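## Task

Rotate the three dice until their upward faces total 3, with each die lying entirely on the mat and resting flat. Then release them and pull the robot away. The robot must not topple or finish leaning, or the task fails. A die that stays put only because the robot is holding it does not count.

## Robot and tools

ROBOT. A wheeled cart with a pan/tilt head and two arms, left_arm and right_arm, each with five joints and a gripper. Cameras: head_camera, left_wrist_camera, right_wrist_camera. The cart is 0.53 m wide and spans x = -0.35 to 0.07 m. Arm pan axes sit at x = -0.060, y = +0.155 (left) and -0.155 m (right). The shoulder is 0.03 m outward from its pan axis and 0.89 m high; upper arm 0.116, forearm 0.135, hand 0.162 m. A fixed-jaw tip reaches about 0.44 m at most from its pan axis and no lower than 0.55 m off the floor. Occasionally a loose object gets a brief shove from outside.

FRAMES. Base frame: origin on the floor midway between the drive wheels, x forward, y left, z up. left_hand and right_hand are fixed-jaw tip positions in this frame; a grasped object lies toward the swinging jaw. Hand axes: z out along the fingers, y from swinging jaw to fixed jaw. Odometry frame is the base frame at scene start; base_odometry counts wheel rotation, so slip looks like travel. Heading is + to the left, -3.142 to 3.142.

execute_actions. Arguments: "actions", a list holding one action or none (empty returns state and images only), and optional "cameras", a list from head_camera, left_wrist_camera, right_wrist_camera, all (omitted, null or ["all"] = every camera, [] = none). The "pictures" line gives image order. An action has "base", "joints" or both, starting together.
- base: exactly one key. translate_m: metres, an offset from the current position along the heading, + forward, -1.4 to 1.4. rotate_rad: radians, an offset turn in place, + counter-clockwise seen from above, -3.2 to 3.2. No sideways motion. Base commands count from the base position in the latest state report.
- joints: one object, names to absolute target angles in radians, any subset, both arms allowed in the same object. Ranges: head_pan_rad -3.2..3.2 (0 forward, + left); head_tilt_rad -0.76..1.45 (0 level, + down); per arm (left_arm_/right_arm_ prefix): shoulder_pan_rad -1.919..1.919, shoulder_lift_rad -1.745..1.745, elbow_flex_rad -1.69..1.58, wrist_flex_rad -1.658..1.658, wrist_roll_rad -2.743..2.841, gripper_rad 0..1.919. Joints or base left out may still push toward old targets. Any unknown key or out-of-range value rejects the whole call.

ARM GEOMETRY. Pan 0 points left_arm left and right_arm right; + turns clockwise from above; straight ahead is +1.571 (left) and -1.571 (right). With lift, elbow and wrist_flex at 0 the upper arm is up, tilted 0.24 rad outward, and forearm and fingers are horizontal; + bends downward, and the sum of the three equals the fingers' angle below horizontal (1.571 = pointing down, needing the forearm no more than 0.08 rad above horizontal). wrist_roll -1.522: jaws close across the arm's plane, fixed jaw on the left looking outward; 1.619: fixed jaw on the right; 0.049: jaws close in the plane, fixed jaw below (level fingers) or toward the pan axis (fingers down). Jaw gap by gripper angle: 0 gives 0.003 m, 0.3 gives 0.026, 0.6 gives 0.049, 1 gives 0.076, 1.919 gives 0.106. With level fingers the hand body juts about 0.08 m above them if the fixed jaw is left, below if right, so over tables keep it left. Stowed: left pan -1.75, lift 0.05, elbow 1.35, wrist_flex -1.55, wrist_roll -1.52; right identical but pan 1.75. Stow in two steps (wrist_flex and wrist_roll first, then the rest) to avoid snagging the cart; leaving stow, do not move wrists first. A stowed turn needs a clear radius of 0.44 m; turning or reversing near a desk can snag the cart rear and tip it.

OTHER TOOLS. wait: seconds, 0 to 10; sends nothing new and returns the same as an empty call. zoom_image: camera plus region [x0, y0, x1, y1] in pixels of that camera's latest full image, origin top-left, at most 504 by 504. finished_scene: scene number (1 or 2); final, reports success and gives the next task. A reply with no tool call ends everything.

RESULTS. joint_positions gives readings. base_status and joint_status: done (base: wheels turned as commanded, slip included; empty jaw or light squeeze), off_target (resting off target, maybe still pushing: load, obstruction or tripped motor), time_out (target dropped, holding), not_followed (an arm's targets withheld by the self/arm-collision check, shown with a "joint command not followed" line and a cause; may be retried every action until valid targets are sent), limit_stop_at_motor_heat. on_its_own lists uncommanded motion. A reported stop cancels the rest of that reply's calls. MOTOR HOT warns from 55 °C; at 70 °C an OVER-TEMPERATURE FAULT stops that arm and hot joints go limp until cooled.

CAUTIONS. Loaded joints sag toward gravity; offset the next target by the last sag. Hand positions may be off a few centimetres. A joint stuck over about 0.30 rad from target for about 2 s trips to 20 % torque; the simulation keeps running while you reply. Reset: once the reading settles, target 0.2 rad beyond it on the side away from the old target (or 0.04 rad past the range end; for a jaw, the end). To stop a blocked joint pushing, set its target to its reading. Gripping: target up to 0.2 rad below the contact angle; lower can trip the jaw; a holding jaw reads off_target. Payload about 0.4 kg at full reach, 0.7 kg within 0.28 m, 1 kg with both hands close in. Pulling, especially on things in front, can tip the robot. Never let the arms or hands collide or press together hard. Avoid drops, slips, slams and hard pushes; prefer short robot motion.

Each tool is called after "Emit:" as name(argument=value, ...) on one line, values as JSON.

## Session

I'll start by looking at the current state and camera images.

Emit:
execute_actions(actions=[])

Scene clock: 0.00 s.
base_odometry: x=+0.000 y=+0.000 heading=+0.000 (m, m, rad; odometry frame)
base_status: not commanded
joint_positions: head_pan_rad=-0.009 head_tilt_rad=+0.023 left_arm_shoulder_pan_rad=-1.751 left_arm_shoulder_lift_rad=+0.067 left_arm_elbow_flex_rad=+1.318 left_arm_wrist_flex_rad=-1.505 left_arm_wrist_roll_rad=-1.538 left_arm_gripper_rad=+1.920 right_arm_shoulder_pan_rad=+1.748 right_arm_shoulder_lift_rad=-0.010 right_arm_elbow_flex_rad=+1.391 right_arm_wrist_flex_rad=-1.619 right_arm_wrist_roll_rad=-1.514 right_arm_gripper_rad=+1.920
joint_status: not commanded
left_hand: x=-0.3097 y=+0.1017 z=+0.8919 quat_wxyz=(-0.073, -0.661, -0.055, +0.745) (m; base frame)
right_hand: x=-0.3015 y=-0.1196 z=+0.9130 quat_wxyz=(-0.073, +0.616, -0.052, -0.783) (m; base frame)
pictures: head_camera, left_wrist_camera, right_wrist_camera
Images, in order (width x height): head_camera 644x476, left_wrist_camera 644x476, right_wrist_camera 644x476.

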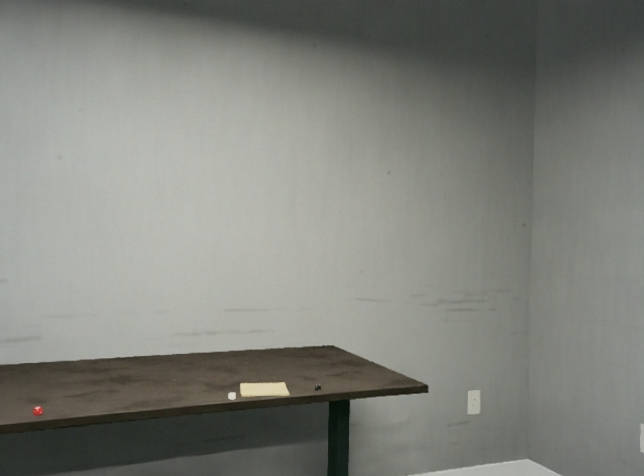

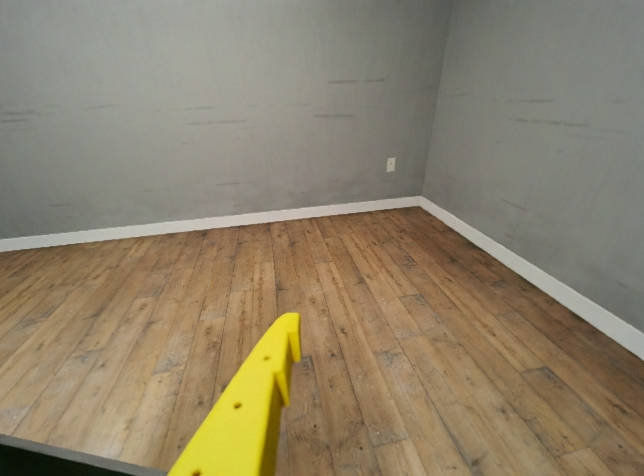

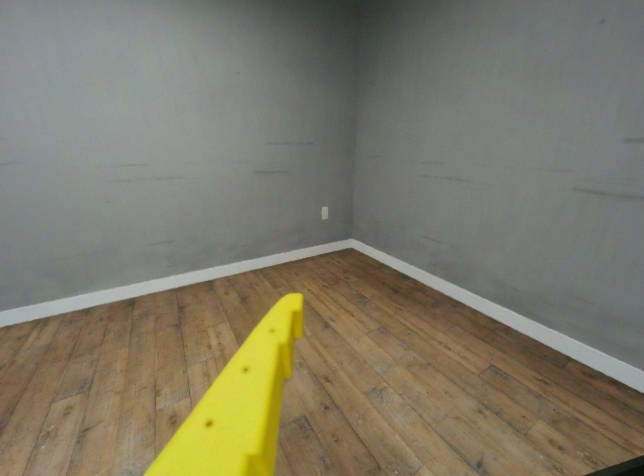

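Emit:
execute_actions(actions=[{"joints": {"head_tilt_rad": 0.45, "head_pan_rad": 0.2}}], cameras=["head_camera"])

Scene clock: 3.77 s.
base_odometry: x=+0.000 y=+0.000 heading=+0.000 (m, m, rad; odometry frame)
base_status: not commanded
joint_positions: head_pan_rad=+0.190 head_tilt_rad=+0.443 left_arm_shoulder_pan_rad=-1.751 left_arm_shoulder_lift_rad=+0.067 left_arm_elbow_flex_rad=+1.318 left_arm_wrist_flex_rad=-1.505 left_arm_wrist_roll_rad=-1.538 left_arm_gripper_rad=+1.920 right_arm_shoulder_pan_rad=+1.748 right_arm_shoulder_lift_rad=-0.010 right_arm_elbow_flex_rad=+1.391 right_arm_wrist_flex_rad=-1.619 right_arm_wrist_roll_rad=-1.514 right_arm_gripper_rad=+1.920
joint_status: all done
left_hand: x=-0.3097 y=+0.1017 z=+0.8919 quat_wxyz=(-0.073, -0.661, -0.055, +0.745) (m; base frame)
right_hand: x=-0.3015 y=-0.1196 z=+0.9130 quat_wxyz=(-0.073, +0.616, -0.052, -0.783) (m; base frame)
pictures: head_camera
Images, in order (width x height): head_camera 644x476.

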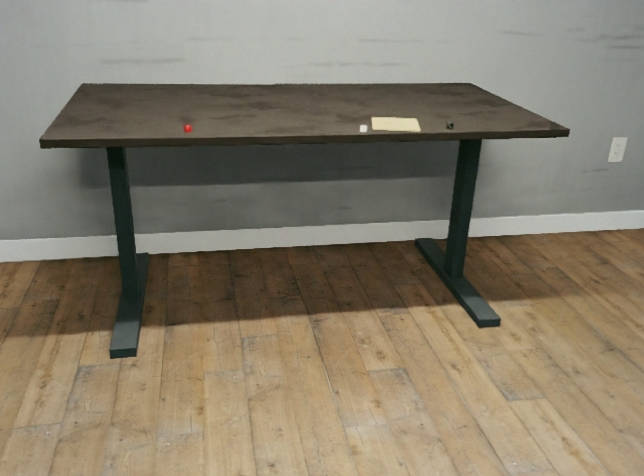

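Emit:
execute_actions(actions=[{"base": {"rotate_rad": 0.26}, "joints": {"head_pan_rad": 0.0, "head_tilt_rad": 0.45, "left_arm_shoulder_pan_rad": 1.2, "left_arm_shoulder_lift_rad": -0.3, "left_arm_elbow_flex_rad": 0.5, "right_arm_shoulder_pan_rad": -1.2, "right_arm_shoulder_lift_rad": -0.3, "right_arm_elbow_flex_rad": 0.5}}], cameras=["head_camera"])

Emit:
execute_actions(actions=[{"base": {"translate_m": 1.2}, "joints": {"head_tilt_rad": 0.75, "left_arm_wrist_flex_rad": 1.37, "left_arm_wrist_roll_rad": -1.522, "right_arm_wrist_flex_rad": 1.37, "right_arm_wrist_roll_rad": -1.522}}], cameras=["head_camera"])

Scene clock: 52.47 s.
base_odometry: x=+0.000 y=+0.000 heading=+0.259 (m, m, rad; odometry frame)
base_status: done
joint_positions: head_pan_rad=+0.010 head_tilt_rad=+0.443 left_arm_shoulder_pan_rad=+1.191 left_arm_shoulder_lift_rad=-0.269 left_arm_elbow_flex_rad=+0.539 left_arm_wrist_flex_rad=-1.505 left_arm_wrist_roll_rad=-1.538 left_arm_gripper_rad=+1.920 right_arm_shoulder_pan_rad=-1.191 right_arm_shoulder_lift_rad=-0.268 right_arm_elbow_flex_rad=+0.538 right_arm_wrist_flex_rad=-1.619 right_arm_wrist_roll_rad=-1.514 right_arm_gripper_rad=+1.920
joint_status: all done
left_hand: x=+0.1339 y=+0.2407 z=+1.1305 quat_wxyz=(+0.967, -0.030, +0.164, +0.193) (m; base frame)
right_hand: x=+0.1236 y=-0.2200 z=+1.1355 quat_wxyz=(+0.975, +0.020, +0.109, -0.191) (m; base frame)
pictures: head_camera
Images, in order (width x height): head_camera 644x476.

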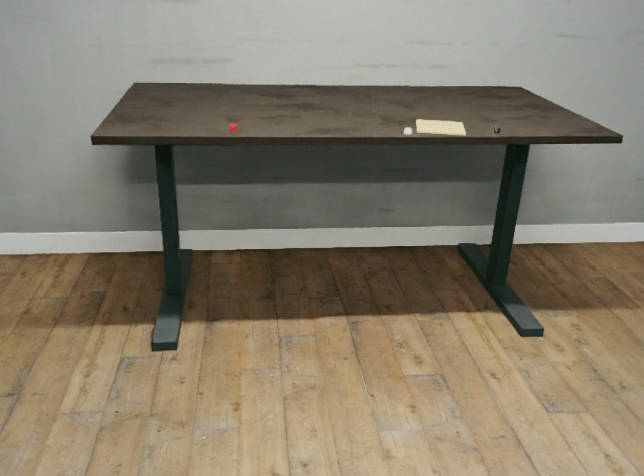

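Scene clock: 59.40 s.
base_odometry: x=+1.160 y=+0.309 heading=+0.259 (m, m, rad; odometry frame)
base_status: done
joint_positions: head_pan_rad=+0.010 head_tilt_rad=+0.745 left_arm_shoulder_pan_rad=+1.191 left_arm_shoulder_lift_rad=-0.272 left_arm_elbow_flex_rad=+0.534 left_arm_wrist_flex_rad=+1.363 left_arm_wrist_roll_rad=-1.530 left_arm_gripper_rad=+1.920 right_arm_shoulder_pan_rad=-1.193 right_arm_shoulder_lift_rad=-0.271 right_arm_elbow_flex_rad=+0.536 right_arm_wrist_flex_rad=+1.363 right_arm_wrist_roll_rad=-1.514 right_arm_gripper_rad=+1.920
joint_status: all done
left_hand: x=+0.0763 y=+0.2177 z=+0.8197 quat_wxyz=(-0.027, -0.185, +0.982, -0.005) (m; base frame)
right_hand: x=+0.0816 y=-0.2029 z=+0.8194 quat_wxyz=(-0.028, +0.184, +0.983, +0.006) (m; base frame)
pictures: head_camera
Images, in order (width x height): head_camera 644x476.

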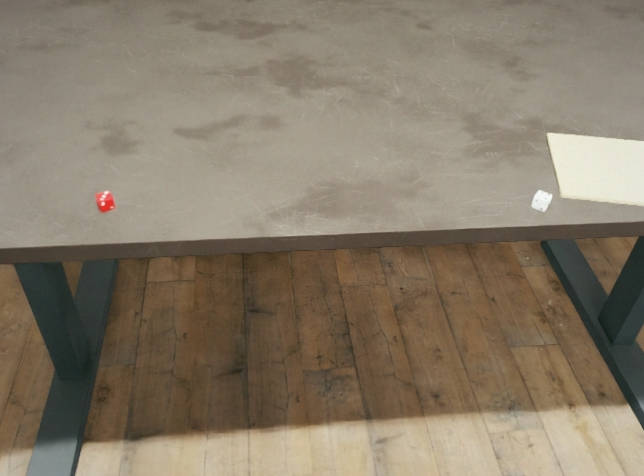

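Emit:
zoom_image(camera="head_camera", region=[55, 160, 155, 240])

Emit:
zoom_image(camera="head_camera", region=[490, 130, 644, 240])

Region (55, 160, 155, 240) of head_camera's 644x476 image, scaled by 5.040; it fills the top 403 rows of this view, and the rest is white.

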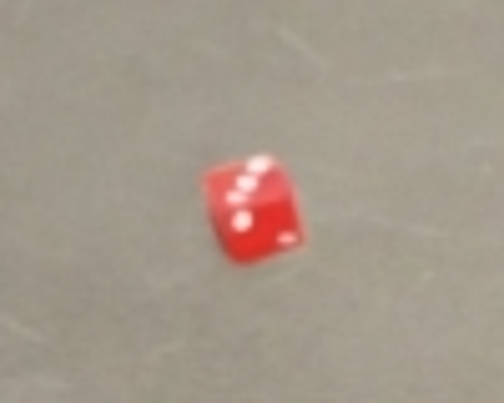

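Region (490, 130, 644, 240) of head_camera's 644x476 image, scaled by 3.273; it fills the top 360 rows of this view, and the rest is white.

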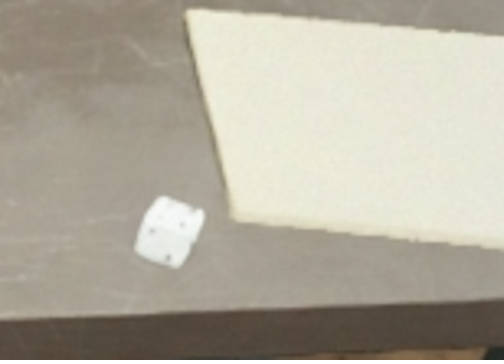

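Emit:
execute_actions(actions=[{"base": {"rotate_rad": 0.05}}], cameras=[])

Emit:
execute_actions(actions=[{"base": {"translate_m": 0.3}, "joints": {"head_tilt_rad": 1.1}}])

Scene clock: 75.53 s.
base_odometry: x=+1.160 y=+0.309 heading=+0.307 (m, m, rad; odometry frame)
base_status: done
joint_positions: head_pan_rad=+0.010 head_tilt_rad=+0.745 left_arm_shoulder_pan_rad=+1.191 left_arm_shoulder_lift_rad=-0.272 left_arm_elbow_flex_rad=+0.534 left_arm_wrist_flex_rad=+1.363 left_arm_wrist_roll_rad=-1.530 left_arm_gripper_rad=+1.920 right_arm_shoulder_pan_rad=-1.193 right_arm_shoulder_lift_rad=-0.271 right_arm_elbow_flex_rad=+0.536 right_arm_wrist_flex_rad=+1.363 right_arm_wrist_roll_rad=-1.514 right_arm_gripper_rad=+1.920
joint_status: not commanded
left_hand: x=+0.0763 y=+0.2177 z=+0.8197 quat_wxyz=(-0.027, -0.185, +0.982, -0.005) (m; base frame)
right_hand: x=+0.0816 y=-0.2029 z=+0.8194 quat_wxyz=(-0.028, +0.184, +0.983, +0.006) (m; base frame)
pictures: none
No camera images: the call's "cameras" was empty. Leave "cameras" out to get every camera's image.

Scene clock: 77.97 s.
base_odometry: x=+1.446 y=+0.401 heading=+0.309 (m, m, rad; odometry frame)
base_status: done
joint_positions: head_pan_rad=+0.010 head_tilt_rad=+1.095 left_arm_shoulder_pan_rad=+1.191 left_arm_shoulder_lift_rad=-0.274 left_arm_elbow_flex_rad=+0.534 left_arm_wrist_flex_rad=+1.363 left_arm_wrist_roll_rad=-1.530 left_arm_gripper_rad=+1.920 right_arm_shoulder_pan_rad=-1.193 right_arm_shoulder_lift_rad=-0.271 right_arm_elbow_flex_rad=+0.536 right_arm_wrist_flex_rad=+1.363 right_arm_wrist_roll_rad=-1.514 right_arm_gripper_rad=+1.920
joint_status: all done
left_hand: x=+0.0764 y=+0.2177 z=+0.8199 quat_wxyz=(-0.026, -0.185, +0.982, -0.005) (m; base frame)
right_hand: x=+0.0816 y=-0.2029 z=+0.8194 quat_wxyz=(-0.028, +0.184, +0.983, +0.006) (m; base frame)
pictures: head_camera, left_wrist_camera, right_wrist_camera
Images, in order (width x height): head_camera 644x476, left_wrist_camera 644x476, right_wrist_camera 644x476.

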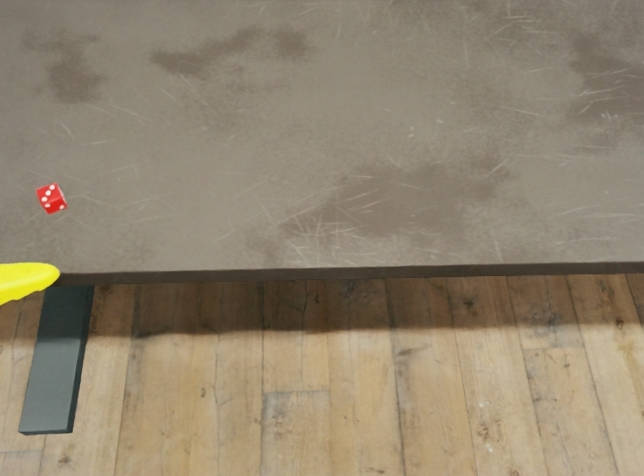

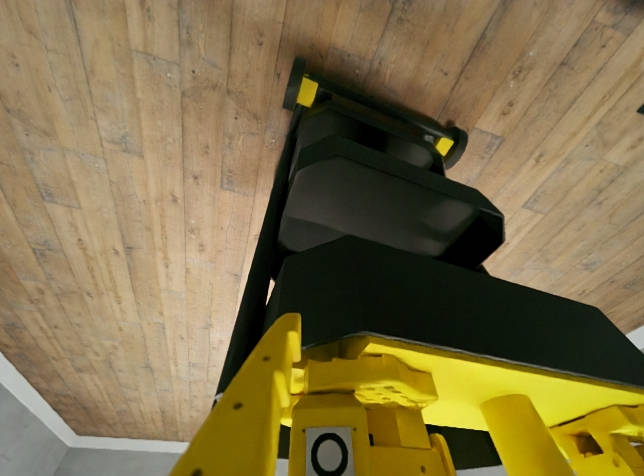

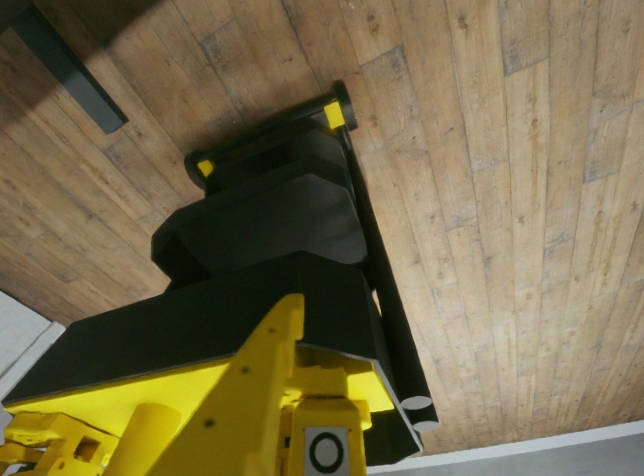

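Emit:
zoom_image(camera="head_camera", region=[0, 150, 120, 250])

Region (0, 150, 120, 250) of head_camera's 644x476 image, scaled by 4.200.

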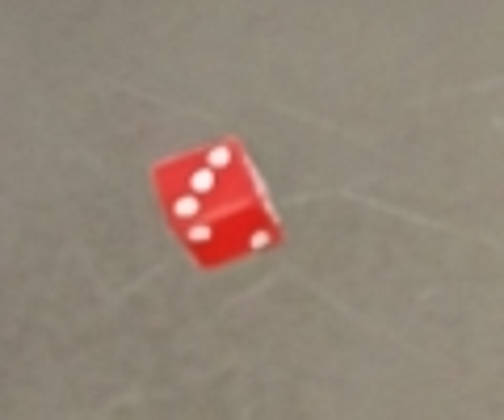

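Emit:
execute_actions(actions=[{"base": {"translate_m": 0.14}, "joints": {"head_tilt_rad": 1.3, "left_arm_wrist_roll_rad": 0.049, "left_arm_gripper_rad": 0.8}}])

Scene clock: 107.00 s.
base_odometry: x=+1.580 y=+0.444 heading=+0.305 (m, m, rad; odometry frame)
base_status: done
joint_positions: head_pan_rad=+0.010 head_tilt_rad=+1.295 left_arm_shoulder_pan_rad=+1.191 left_arm_shoulder_lift_rad=-0.274 left_arm_elbow_flex_rad=+0.534 left_arm_wrist_flex_rad=+1.363 left_arm_wrist_roll_rad=+0.041 left_arm_gripper_rad=+0.808 right_arm_shoulder_pan_rad=-1.193 right_arm_shoulder_lift_rad=-0.271 right_arm_elbow_flex_rad=+0.535 right_arm_wrist_flex_rad=+1.363 right_arm_wrist_roll_rad=-1.514 right_arm_gripper_rad=+1.920
joint_status: all done
left_hand: x=+0.0722 y=+0.2073 z=+0.8203 quat_wxyz=(-0.022, -0.825, +0.564, +0.015) (m; base frame)
right_hand: x=+0.0818 y=-0.2030 z=+0.8195 quat_wxyz=(-0.028, +0.184, +0.983, +0.005) (m; base frame)
pictures: head_camera, left_wrist_camera, right_wrist_camera
Images, in order (width x height): head_camera 644x476, left_wrist_camera 644x476, right_wrist_camera 644x476.

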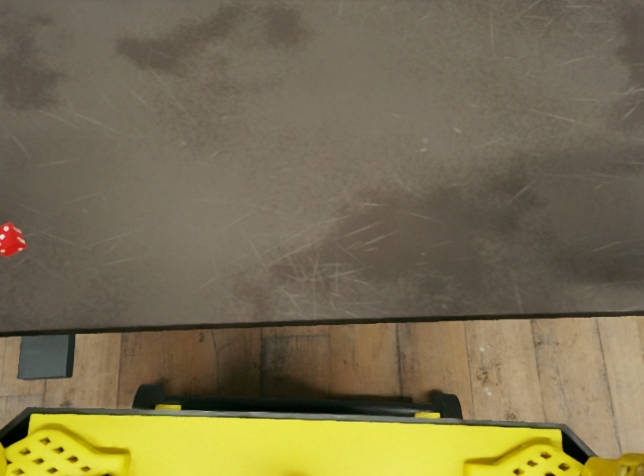

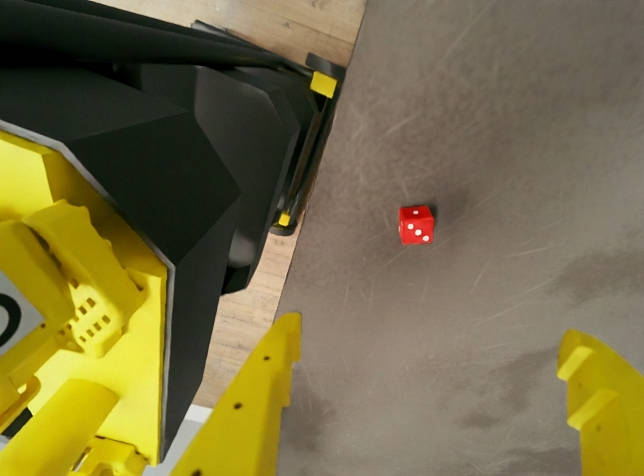

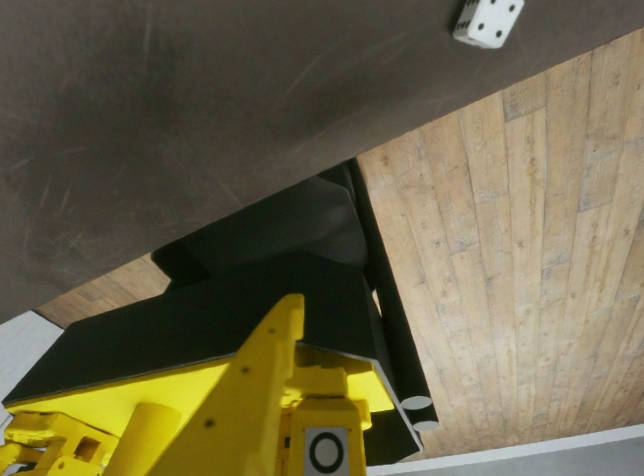

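Emit:
execute_actions(actions=[{"joints": {"head_pan_rad": 0.5, "head_tilt_rad": 1.1, "left_arm_shoulder_pan_rad": 1.18, "left_arm_shoulder_lift_rad": 0.52, "left_arm_elbow_flex_rad": -0.13, "left_arm_wrist_flex_rad": 1.12, "left_arm_gripper_rad": 0.6}}], cameras=["head_camera", "left_wrist_camera"])

Scene clock: 129.87 s.
base_odometry: x=+1.580 y=+0.444 heading=+0.305 (m, m, rad; odometry frame)
base_status: not commanded
joint_positions: head_pan_rad=+0.490 head_tilt_rad=+1.115 left_arm_shoulder_pan_rad=+1.190 left_arm_shoulder_lift_rad=+0.533 left_arm_elbow_flex_rad=-0.096 left_arm_wrist_flex_rad=+1.127 left_arm_wrist_roll_rad=+0.041 left_arm_gripper_rad=+0.608 right_arm_shoulder_pan_rad=-1.193 right_arm_shoulder_lift_rad=-0.271 right_arm_elbow_flex_rad=+0.535 right_arm_wrist_flex_rad=+1.363 right_arm_wrist_roll_rad=-1.514 right_arm_gripper_rad=+1.920
joint_status: all done
left_hand: x=+0.1530 y=+0.2399 z=+0.7637 quat_wxyz=(+0.003, -0.826, +0.564, -0.002) (m; base frame)
right_hand: x=+0.0818 y=-0.2030 z=+0.8195 quat_wxyz=(-0.028, +0.184, +0.983, +0.005) (m; base frame)
pictures: head_camera, left_wrist_camera
Images, in order (width x height): head_camera 644x476, left_wrist_camera 644x476.

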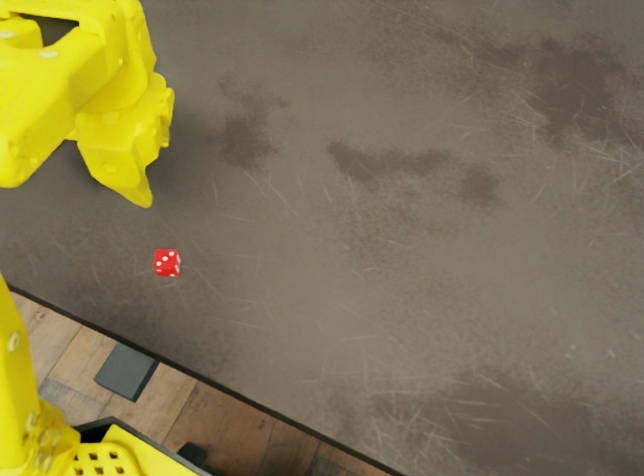

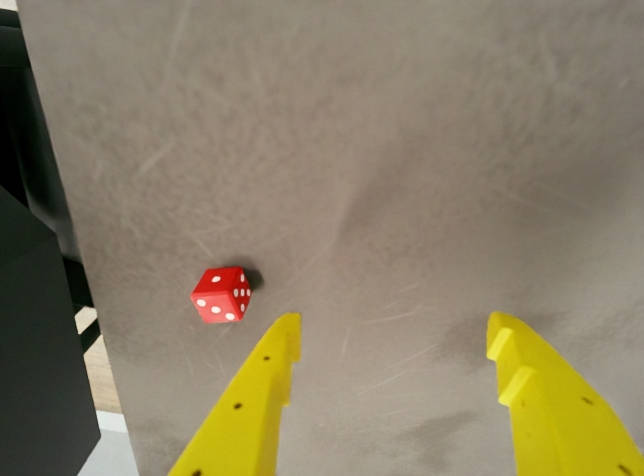

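Emit:
execute_actions(actions=[{"joints": {"left_arm_shoulder_lift_rad": 0.25, "left_arm_elbow_flex_rad": 0.43, "left_arm_wrist_flex_rad": 0.84}}], cameras=["head_camera", "left_wrist_camera"])

Scene clock: 141.40 s.
base_odometry: x=+1.580 y=+0.444 heading=+0.305 (m, m, rad; odometry frame)
base_status: not commanded
joint_positions: head_pan_rad=+0.490 head_tilt_rad=+1.115 left_arm_shoulder_pan_rad=+1.190 left_arm_shoulder_lift_rad=+0.288 left_arm_elbow_flex_rad=+0.430 left_arm_wrist_flex_rad=+0.846 left_arm_wrist_roll_rad=+0.041 left_arm_gripper_rad=+0.608 right_arm_shoulder_pan_rad=-1.193 right_arm_shoulder_lift_rad=-0.271 right_arm_elbow_flex_rad=+0.535 right_arm_wrist_flex_rad=+1.363 right_arm_wrist_roll_rad=-1.514 right_arm_gripper_rad=+1.920
joint_status: all done
left_hand: x=+0.1141 y=+0.2244 z=+0.7486 quat_wxyz=(+0.003, -0.826, +0.564, -0.002) (m; base frame)
right_hand: x=+0.0818 y=-0.2030 z=+0.8195 quat_wxyz=(-0.028, +0.184, +0.983, +0.005) (m; base frame)
pictures: head_camera, left_wrist_camera
Images, in order (width x height): head_camera 644x476, left_wrist_camera 644x476.

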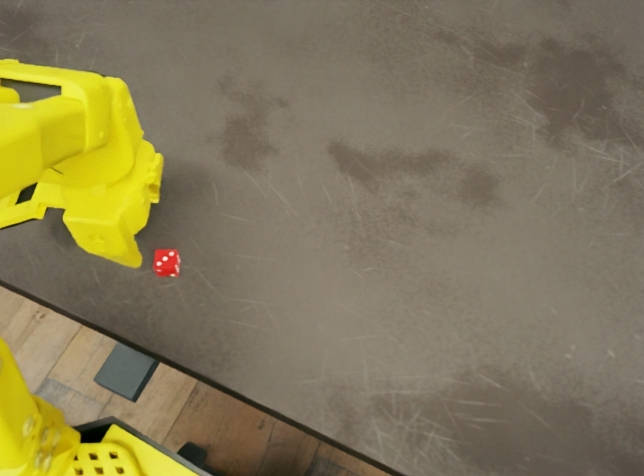

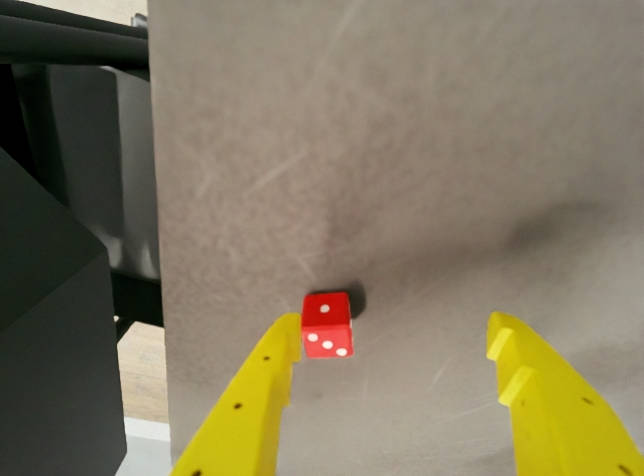

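Emit:
execute_actions(actions=[{"joints": {"left_arm_shoulder_pan_rad": 1.27, "left_arm_shoulder_lift_rad": 0.40, "left_arm_elbow_flex_rad": 0.33, "left_arm_wrist_flex_rad": 0.787, "left_arm_wrist_roll_rad": 0.12}}], cameras=["head_camera", "left_wrist_camera"])

Scene clock: 156.73 s.
base_odometry: x=+1.580 y=+0.444 heading=+0.305 (m, m, rad; odometry frame)
base_status: not commanded
joint_positions: head_pan_rad=+0.490 head_tilt_rad=+1.115 left_arm_shoulder_pan_rad=+1.260 left_arm_shoulder_lift_rad=+0.409 left_arm_elbow_flex_rad=+0.360 left_arm_wrist_flex_rad=+0.794 left_arm_wrist_roll_rad=+0.111 left_arm_gripper_rad=+0.608 right_arm_shoulder_pan_rad=-1.193 right_arm_shoulder_lift_rad=-0.271 right_arm_elbow_flex_rad=+0.535 right_arm_wrist_flex_rad=+1.363 right_arm_wrist_roll_rad=-1.514 right_arm_gripper_rad=+1.920
joint_status: all done
left_hand: x=+0.1258 y=+0.2137 z=+0.7355 quat_wxyz=(+0.003, -0.826, +0.564, -0.002) (m; base frame)
right_hand: x=+0.0818 y=-0.2030 z=+0.8195 quat_wxyz=(-0.028, +0.184, +0.983, +0.005) (m; base frame)
pictures: head_camera, left_wrist_camera
Images, in order (width x height): head_camera 644x476, left_wrist_camera 644x476.

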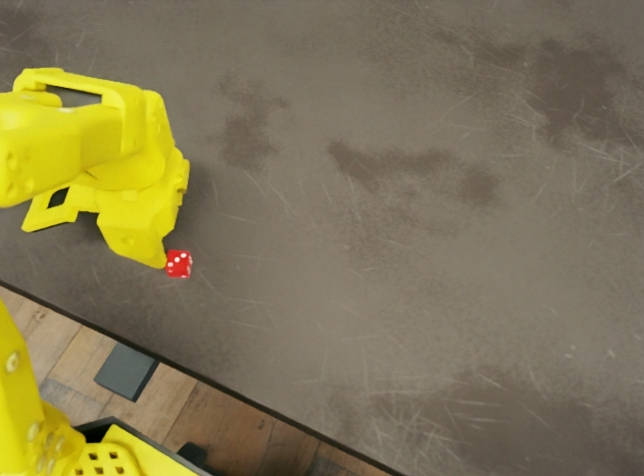

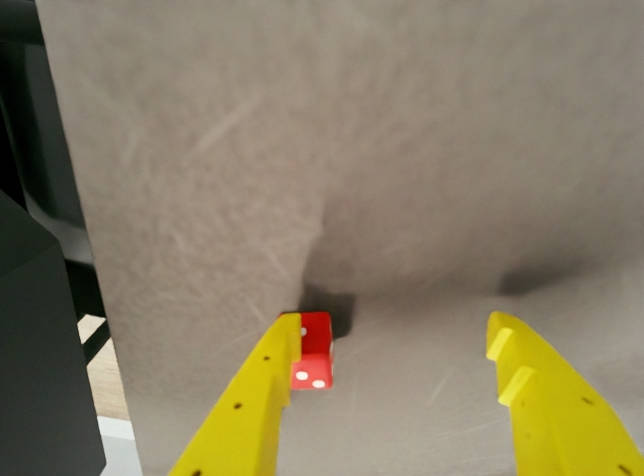

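Emit:
execute_actions(actions=[{"joints": {"left_arm_shoulder_lift_rad": 0.19, "left_arm_elbow_flex_rad": 0.467, "left_arm_wrist_flex_rad": 0.87}}], cameras=[])

Emit:
execute_actions(actions=[{"joints": {"left_arm_shoulder_pan_rad": 1.345, "left_arm_wrist_roll_rad": 0.195}}], cameras=["head_camera", "left_wrist_camera"])

Scene clock: 168.57 s.
base_odometry: x=+1.580 y=+0.444 heading=+0.305 (m, m, rad; odometry frame)
base_status: not commanded
joint_positions: head_pan_rad=+0.490 head_tilt_rad=+1.115 left_arm_shoulder_pan_rad=+1.260 left_arm_shoulder_lift_rad=+0.227 left_arm_elbow_flex_rad=+0.467 left_arm_wrist_flex_rad=+0.863 left_arm_wrist_roll_rad=+0.111 left_arm_gripper_rad=+0.608 right_arm_shoulder_pan_rad=-1.193 right_arm_shoulder_lift_rad=-0.271 right_arm_elbow_flex_rad=+0.535 right_arm_wrist_flex_rad=+1.363 right_arm_wrist_roll_rad=-1.514 right_arm_gripper_rad=+1.920
joint_status: all done
left_hand: x=+0.1159 y=+0.2105 z=+0.7545 quat_wxyz=(+0.006, -0.826, +0.564, -0.004) (m; base frame)
right_hand: x=+0.0818 y=-0.2030 z=+0.8195 quat_wxyz=(-0.028, +0.184, +0.983, +0.005) (m; base frame)
pictures: none
No camera images: the call's "cameras" was empty. Leave "cameras" out to get every camera's image.

Scene clock: 169.27 s.
base_odometry: x=+1.580 y=+0.444 heading=+0.305 (m, m, rad; odometry frame)
base_status: not commanded
joint_positions: head_pan_rad=+0.490 head_tilt_rad=+1.115 left_arm_shoulder_pan_rad=+1.335 left_arm_shoulder_lift_rad=+0.227 left_arm_elbow_flex_rad=+0.467 left_arm_wrist_flex_rad=+0.863 left_arm_wrist_roll_rad=+0.187 left_arm_gripper_rad=+0.608 right_arm_shoulder_pan_rad=-1.193 right_arm_shoulder_lift_rad=-0.271 right_arm_elbow_flex_rad=+0.535 right_arm_wrist_flex_rad=+1.363 right_arm_wrist_roll_rad=-1.514 right_arm_gripper_rad=+1.920
joint_status: all done
left_hand: x=+0.1198 y=+0.1966 z=+0.7545 quat_wxyz=(+0.005, -0.826, +0.564, -0.005) (m; base frame)
right_hand: x=+0.0818 y=-0.2030 z=+0.8195 quat_wxyz=(-0.028, +0.184, +0.983, +0.005) (m; base frame)
pictures: head_camera, left_wrist_camera
Images, in order (width x height): head_camera 644x476, left_wrist_camera 644x476.

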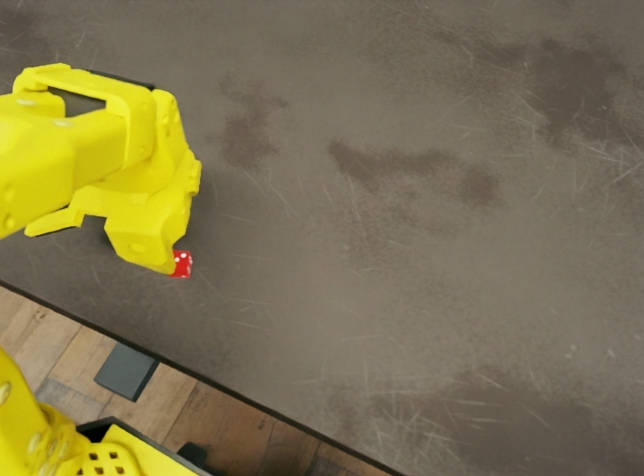

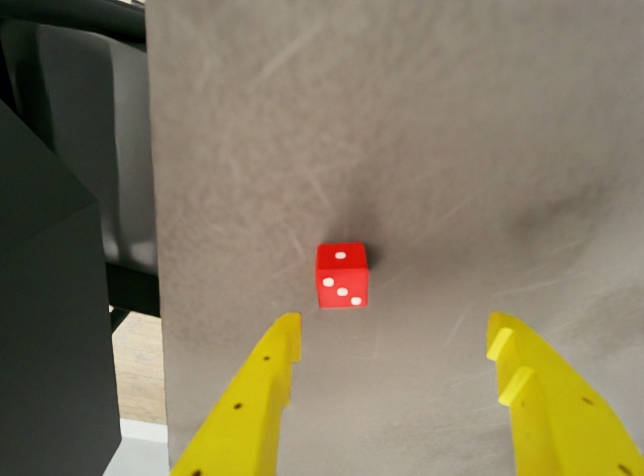

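Emit:
execute_actions(actions=[{"joints": {"left_arm_shoulder_lift_rad": 0.34, "left_arm_elbow_flex_rad": 0.476, "left_arm_wrist_flex_rad": 0.738}}], cameras=["head_camera", "left_wrist_camera"])

Scene clock: 174.40 s.
base_odometry: x=+1.580 y=+0.444 heading=+0.305 (m, m, rad; odometry frame)
base_status: not commanded
joint_positions: head_pan_rad=+0.490 head_tilt_rad=+1.115 left_arm_shoulder_pan_rad=+1.335 left_arm_shoulder_lift_rad=+0.346 left_arm_elbow_flex_rad=+0.476 left_arm_wrist_flex_rad=+0.745 left_arm_wrist_roll_rad=+0.187 left_arm_gripper_rad=+0.608 right_arm_shoulder_pan_rad=-1.193 right_arm_shoulder_lift_rad=-0.271 right_arm_elbow_flex_rad=+0.535 right_arm_wrist_flex_rad=+1.363 right_arm_wrist_roll_rad=-1.514 right_arm_gripper_rad=+1.920
joint_status: all done
left_hand: x=+0.1186 y=+0.1963 z=+0.7345 quat_wxyz=(+0.001, -0.826, +0.564, -0.001) (m; base frame)
right_hand: x=+0.0818 y=-0.2030 z=+0.8195 quat_wxyz=(-0.028, +0.184, +0.983, +0.005) (m; base frame)
pictures: head_camera, left_wrist_camera
Images, in order (width x height): head_camera 644x476, left_wrist_camera 644x476.

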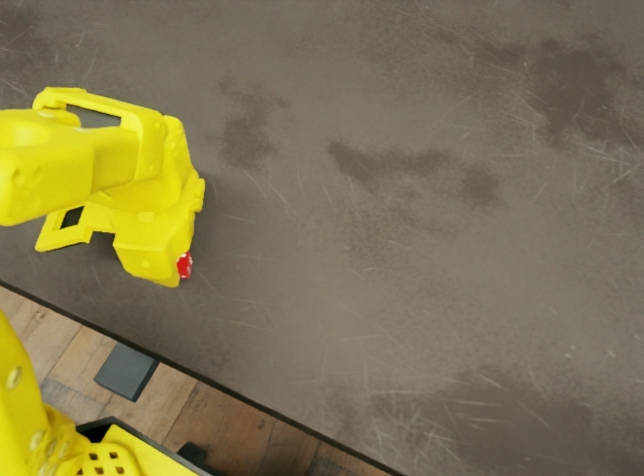

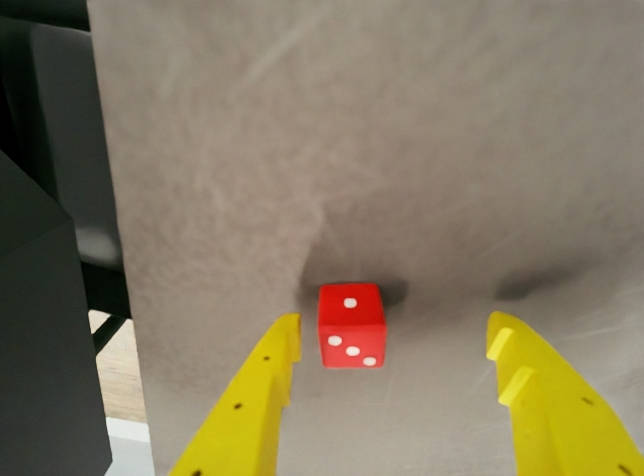

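Emit:
execute_actions(actions=[{"joints": {"left_arm_gripper_rad": 0.05}}], cameras=["left_wrist_camera"])

Scene clock: 179.13 s.
base_odometry: x=+1.580 y=+0.444 heading=+0.305 (m, m, rad; odometry frame)
base_status: not commanded
joint_positions: head_pan_rad=+0.490 head_tilt_rad=+1.115 left_arm_shoulder_pan_rad=+1.335 left_arm_shoulder_lift_rad=+0.346 left_arm_elbow_flex_rad=+0.476 left_arm_wrist_flex_rad=+0.745 left_arm_wrist_roll_rad=+0.187 left_arm_gripper_rad=+0.175 right_arm_shoulder_pan_rad=-1.193 right_arm_shoulder_lift_rad=-0.271 right_arm_elbow_flex_rad=+0.535 right_arm_wrist_flex_rad=+1.363 right_arm_wrist_roll_rad=-1.514 right_arm_gripper_rad=+1.920
joint_status: left_arm_gripper_rad off_target (ended at +0.175, target +0.050)
left_hand: x=+0.1186 y=+0.1963 z=+0.7345 quat_wxyz=(+0.001, -0.826, +0.564, -0.001) (m; base frame)
right_hand: x=+0.0818 y=-0.2030 z=+0.8195 quat_wxyz=(-0.028, +0.184, +0.983, +0.005) (m; base frame)
pictures: left_wrist_camera
Images, in order (width x height): left_wrist_camera 644x476.

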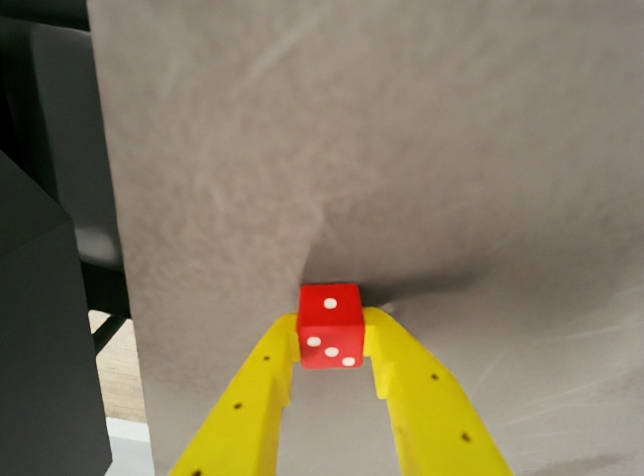

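Emit:
execute_actions(actions=[{"joints": {"left_arm_shoulder_lift_rad": -0.3, "left_arm_elbow_flex_rad": 0.5, "left_arm_wrist_flex_rad": 1.37}}], cameras=["left_wrist_camera"])

Emit:
execute_actions(actions=[{"base": {"translate_m": -0.26}, "joints": {"left_arm_wrist_roll_rad": -1.522, "left_arm_shoulder_pan_rad": 1.571, "right_arm_shoulder_pan_rad": -1.571, "head_pan_rad": 0.0}}], cameras=["left_wrist_camera"])

Emit:
execute_actions(actions=[{"base": {"rotate_rad": -1.571}}], cameras=[])

Emit:
execute_actions(actions=[{"base": {"translate_m": 0.42}}], cameras=[])

Emit:
execute_actions(actions=[{"base": {"rotate_rad": 1.571}, "joints": {"head_tilt_rad": 0.95}}])

Scene clock: 202.03 s.
base_odometry: x=+1.580 y=+0.444 heading=+0.305 (m, m, rad; odometry frame)
base_status: not commanded
joint_positions: head_pan_rad=+0.490 head_tilt_rad=+1.115 left_arm_shoulder_pan_rad=+1.335 left_arm_shoulder_lift_rad=-0.272 left_arm_elbow_flex_rad=+0.501 left_arm_wrist_flex_rad=+1.362 left_arm_wrist_roll_rad=+0.187 left_arm_gripper_rad=+0.175 right_arm_shoulder_pan_rad=-1.193 right_arm_shoulder_lift_rad=-0.271 right_arm_elbow_flex_rad=+0.535 right_arm_wrist_flex_rad=+1.363 right_arm_wrist_roll_rad=-1.514 right_arm_gripper_rad=+1.920
joint_status: all done
left_hand: x=+0.0850 y=+0.1882 z=+0.8241 quat_wxyz=(-0.007, -0.826, +0.564, +0.007) (m; base frame)
right_hand: x=+0.0818 y=-0.2030 z=+0.8195 quat_wxyz=(-0.028, +0.184, +0.983, +0.005) (m; base frame)
pictures: left_wrist_camera
Images, in order (width x height): left_wrist_camera 644x476.

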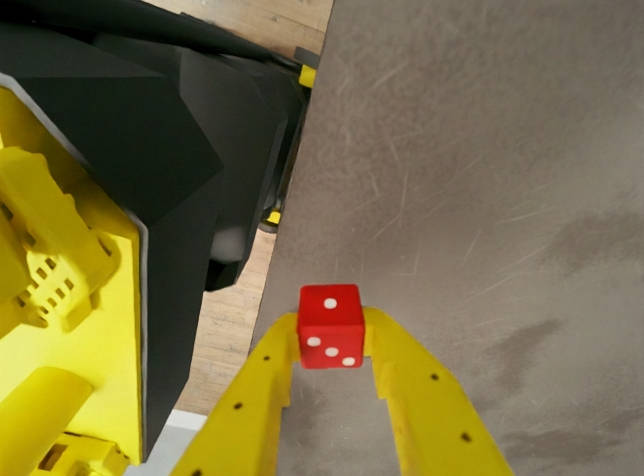

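Scene clock: 204.10 s.
base_odometry: x=+1.332 y=+0.365 heading=+0.305 (m, m, rad; odometry frame)
base_status: done
joint_positions: head_pan_rad=+0.010 head_tilt_rad=+1.115 left_arm_shoulder_pan_rad=+1.561 left_arm_shoulder_lift_rad=-0.272 left_arm_elbow_flex_rad=+0.502 left_arm_wrist_flex_rad=+1.363 left_arm_wrist_roll_rad=-1.515 left_arm_gripper_rad=+0.175 right_arm_shoulder_pan_rad=-1.562 right_arm_shoulder_lift_rad=-0.271 right_arm_elbow_flex_rad=+0.535 right_arm_wrist_flex_rad=+1.363 right_arm_wrist_roll_rad=-1.514 right_arm_gripper_rad=+1.920
joint_status: all done
left_hand: x=+0.0956 y=+0.1642 z=+0.8237 quat_wxyz=(-0.011, -0.009, +1.000, +0.000) (m; base frame)
right_hand: x=+0.0896 y=-0.1485 z=+0.8195 quat_wxyz=(-0.028, +0.000, +1.000, +0.000) (m; base frame)
pictures: left_wrist_camera
Images, in order (width x height): left_wrist_camera 644x476.

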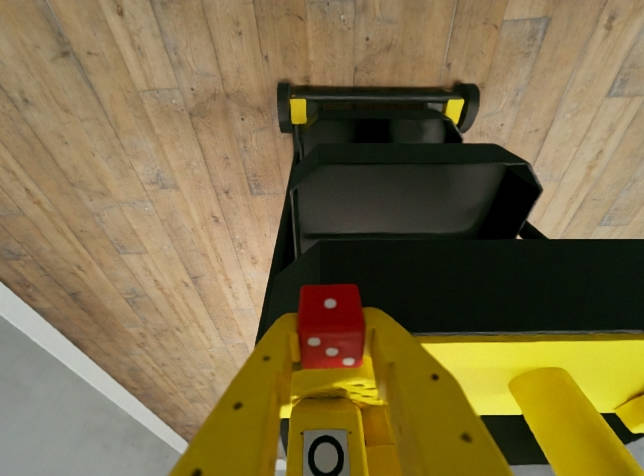

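Scene clock: 206.77 s.
base_odometry: x=+1.332 y=+0.365 heading=-1.265 (m, m, rad; odometry frame)
base_status: done
joint_positions: head_pan_rad=+0.010 head_tilt_rad=+1.115 left_arm_shoulder_pan_rad=+1.563 left_arm_shoulder_lift_rad=-0.272 left_arm_elbow_flex_rad=+0.502 left_arm_wrist_flex_rad=+1.363 left_arm_wrist_roll_rad=-1.515 left_arm_gripper_rad=+0.175 right_arm_shoulder_pan_rad=-1.562 right_arm_shoulder_lift_rad=-0.271 right_arm_elbow_flex_rad=+0.535 right_arm_wrist_flex_rad=+1.363 right_arm_wrist_roll_rad=-1.514 right_arm_gripper_rad=+1.920
joint_status: not commanded
left_hand: x=+0.0957 y=+0.1640 z=+0.8237 quat_wxyz=(-0.011, -0.008, +1.000, +0.000) (m; base frame)
right_hand: x=+0.0896 y=-0.1485 z=+0.8195 quat_wxyz=(-0.028, +0.000, +1.000, +0.000) (m; base frame)
pictures: none
No camera images: the call's "cameras" was empty. Leave "cameras" out to get every camera's image.

Scene clock: 209.70 s.
base_odometry: x=+1.457 y=-0.036 heading=-1.268 (m, m, rad; odometry frame)
base_status: done
joint_positions: head_pan_rad=+0.010 head_tilt_rad=+1.115 left_arm_shoulder_pan_rad=+1.563 left_arm_shoulder_lift_rad=-0.272 left_arm_elbow_flex_rad=+0.502 left_arm_wrist_flex_rad=+1.363 left_arm_wrist_roll_rad=-1.515 left_arm_gripper_rad=+0.175 right_arm_shoulder_pan_rad=-1.562 right_arm_shoulder_lift_rad=-0.271 right_arm_elbow_flex_rad=+0.535 right_arm_wrist_flex_rad=+1.363 right_arm_wrist_roll_rad=-1.514 right_arm_gripper_rad=+1.920
joint_status: not commanded
left_hand: x=+0.0957 y=+0.1640 z=+0.8237 quat_wxyz=(-0.011, -0.008, +1.000, +0.000) (m; base frame)
right_hand: x=+0.0896 y=-0.1485 z=+0.8195 quat_wxyz=(-0.028, +0.000, +1.000, +0.000) (m; base frame)
pictures: none
No camera images: the call's "cameras" was empty. Leave "cameras" out to get every camera's image.

Scene clock: 212.37 s.
base_odometry: x=+1.456 y=-0.036 heading=+0.302 (m, m, rad; odometry frame)
base_status: done
joint_positions: head_pan_rad=+0.010 head_tilt_rad=+0.965 left_arm_shoulder_pan_rad=+1.563 left_arm_shoulder_lift_rad=-0.272 left_arm_elbow_flex_rad=+0.502 left_arm_wrist_flex_rad=+1.363 left_arm_wrist_roll_rad=-1.515 left_arm_gripper_rad=+0.175 right_arm_shoulder_pan_rad=-1.562 right_arm_shoulder_lift_rad=-0.271 right_arm_elbow_flex_rad=+0.535 right_arm_wrist_flex_rad=+1.363 right_arm_wrist_roll_rad=-1.514 right_arm_gripper_rad=+1.920
joint_status: all done
left_hand: x=+0.0957 y=+0.1640 z=+0.8237 quat_wxyz=(-0.011, -0.008, +1.000, +0.000) (m; base frame)
right_hand: x=+0.0896 y=-0.1485 z=+0.8195 quat_wxyz=(-0.028, +0.000, +1.000, +0.000) (m; base frame)
pictures: head_camera, left_wrist_camera, right_wrist_camera
Images, in order (width x height): head_camera 644x476, left_wrist_camera 644x476, right_wrist_camera 644x476.

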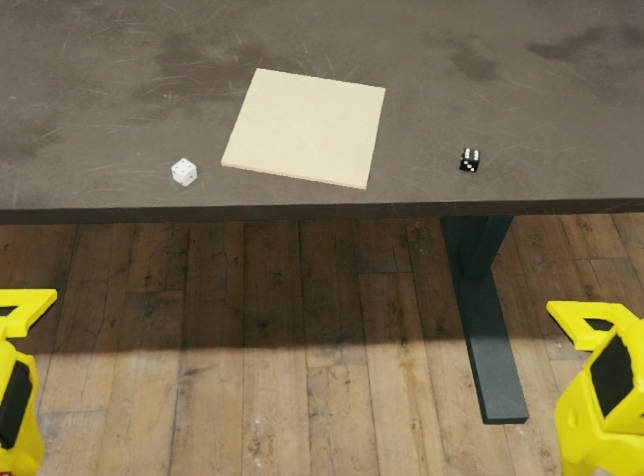

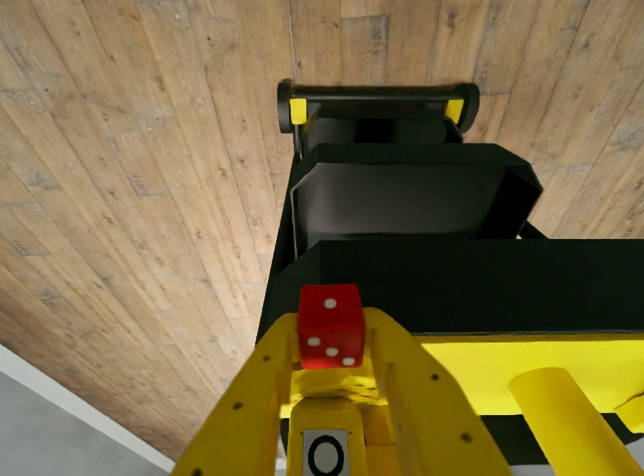

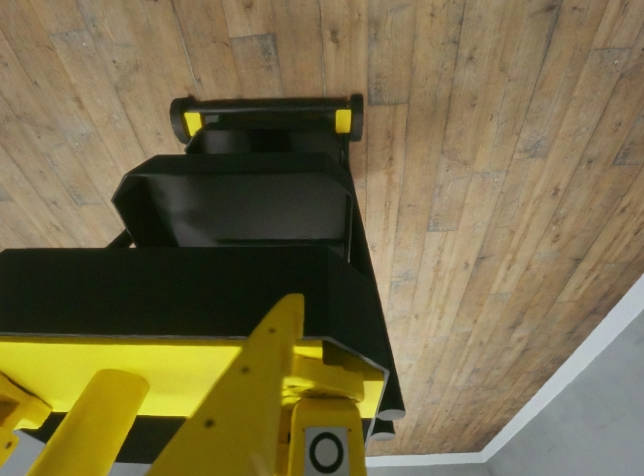

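Emit:
zoom_image(camera="head_camera", region=[134, 130, 234, 210])

Emit:
zoom_image(camera="head_camera", region=[420, 120, 520, 200])

Emit:
execute_actions(actions=[{"base": {"translate_m": 0.28}, "joints": {"head_tilt_rad": 1.25}}], cameras=["head_camera"])

Region (134, 130, 234, 210) of head_camera's 644x476 image, scaled by 5.040; it fills the top 403 rows of this view, and the rest is white.

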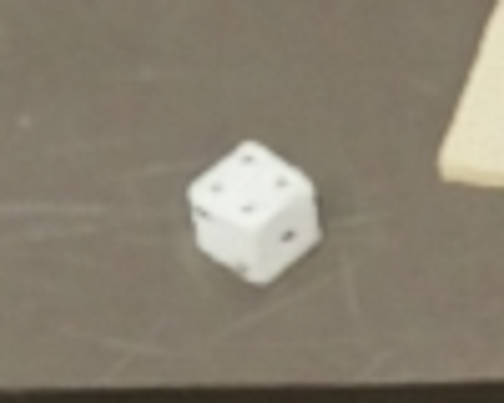

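Region (420, 120, 520, 200) of head_camera's 644x476 image, scaled by 5.040; it fills the top 403 rows of this view, and the rest is white.

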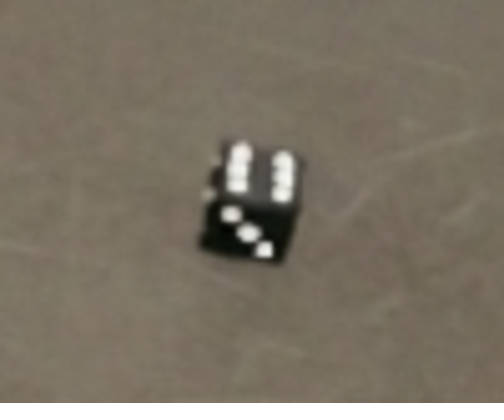

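Scene clock: 220.53 s.
base_odometry: x=+1.723 y=+0.049 heading=+0.304 (m, m, rad; odometry frame)
base_status: done
joint_positions: head_pan_rad=+0.010 head_tilt_rad=+1.245 left_arm_shoulder_pan_rad=+1.563 left_arm_shoulder_lift_rad=-0.272 left_arm_elbow_flex_rad=+0.502 left_arm_wrist_flex_rad=+1.363 left_arm_wrist_roll_rad=-1.515 left_arm_gripper_rad=+0.175 right_arm_shoulder_pan_rad=-1.562 right_arm_shoulder_lift_rad=-0.271 right_arm_elbow_flex_rad=+0.535 right_arm_wrist_flex_rad=+1.363 right_arm_wrist_roll_rad=-1.514 right_arm_gripper_rad=+1.920
joint_status: all done
left_hand: x=+0.0957 y=+0.1640 z=+0.8237 quat_wxyz=(-0.011, -0.008, +1.000, +0.000) (m; base frame)
right_hand: x=+0.0896 y=-0.1485 z=+0.8195 quat_wxyz=(-0.028, +0.000, +1.000, +0.000) (m; base frame)
pictures: head_camera
Images, in order (width x height): head_camera 644x476.

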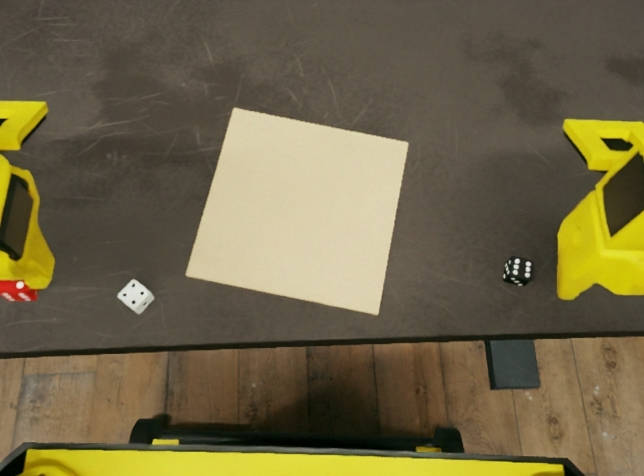

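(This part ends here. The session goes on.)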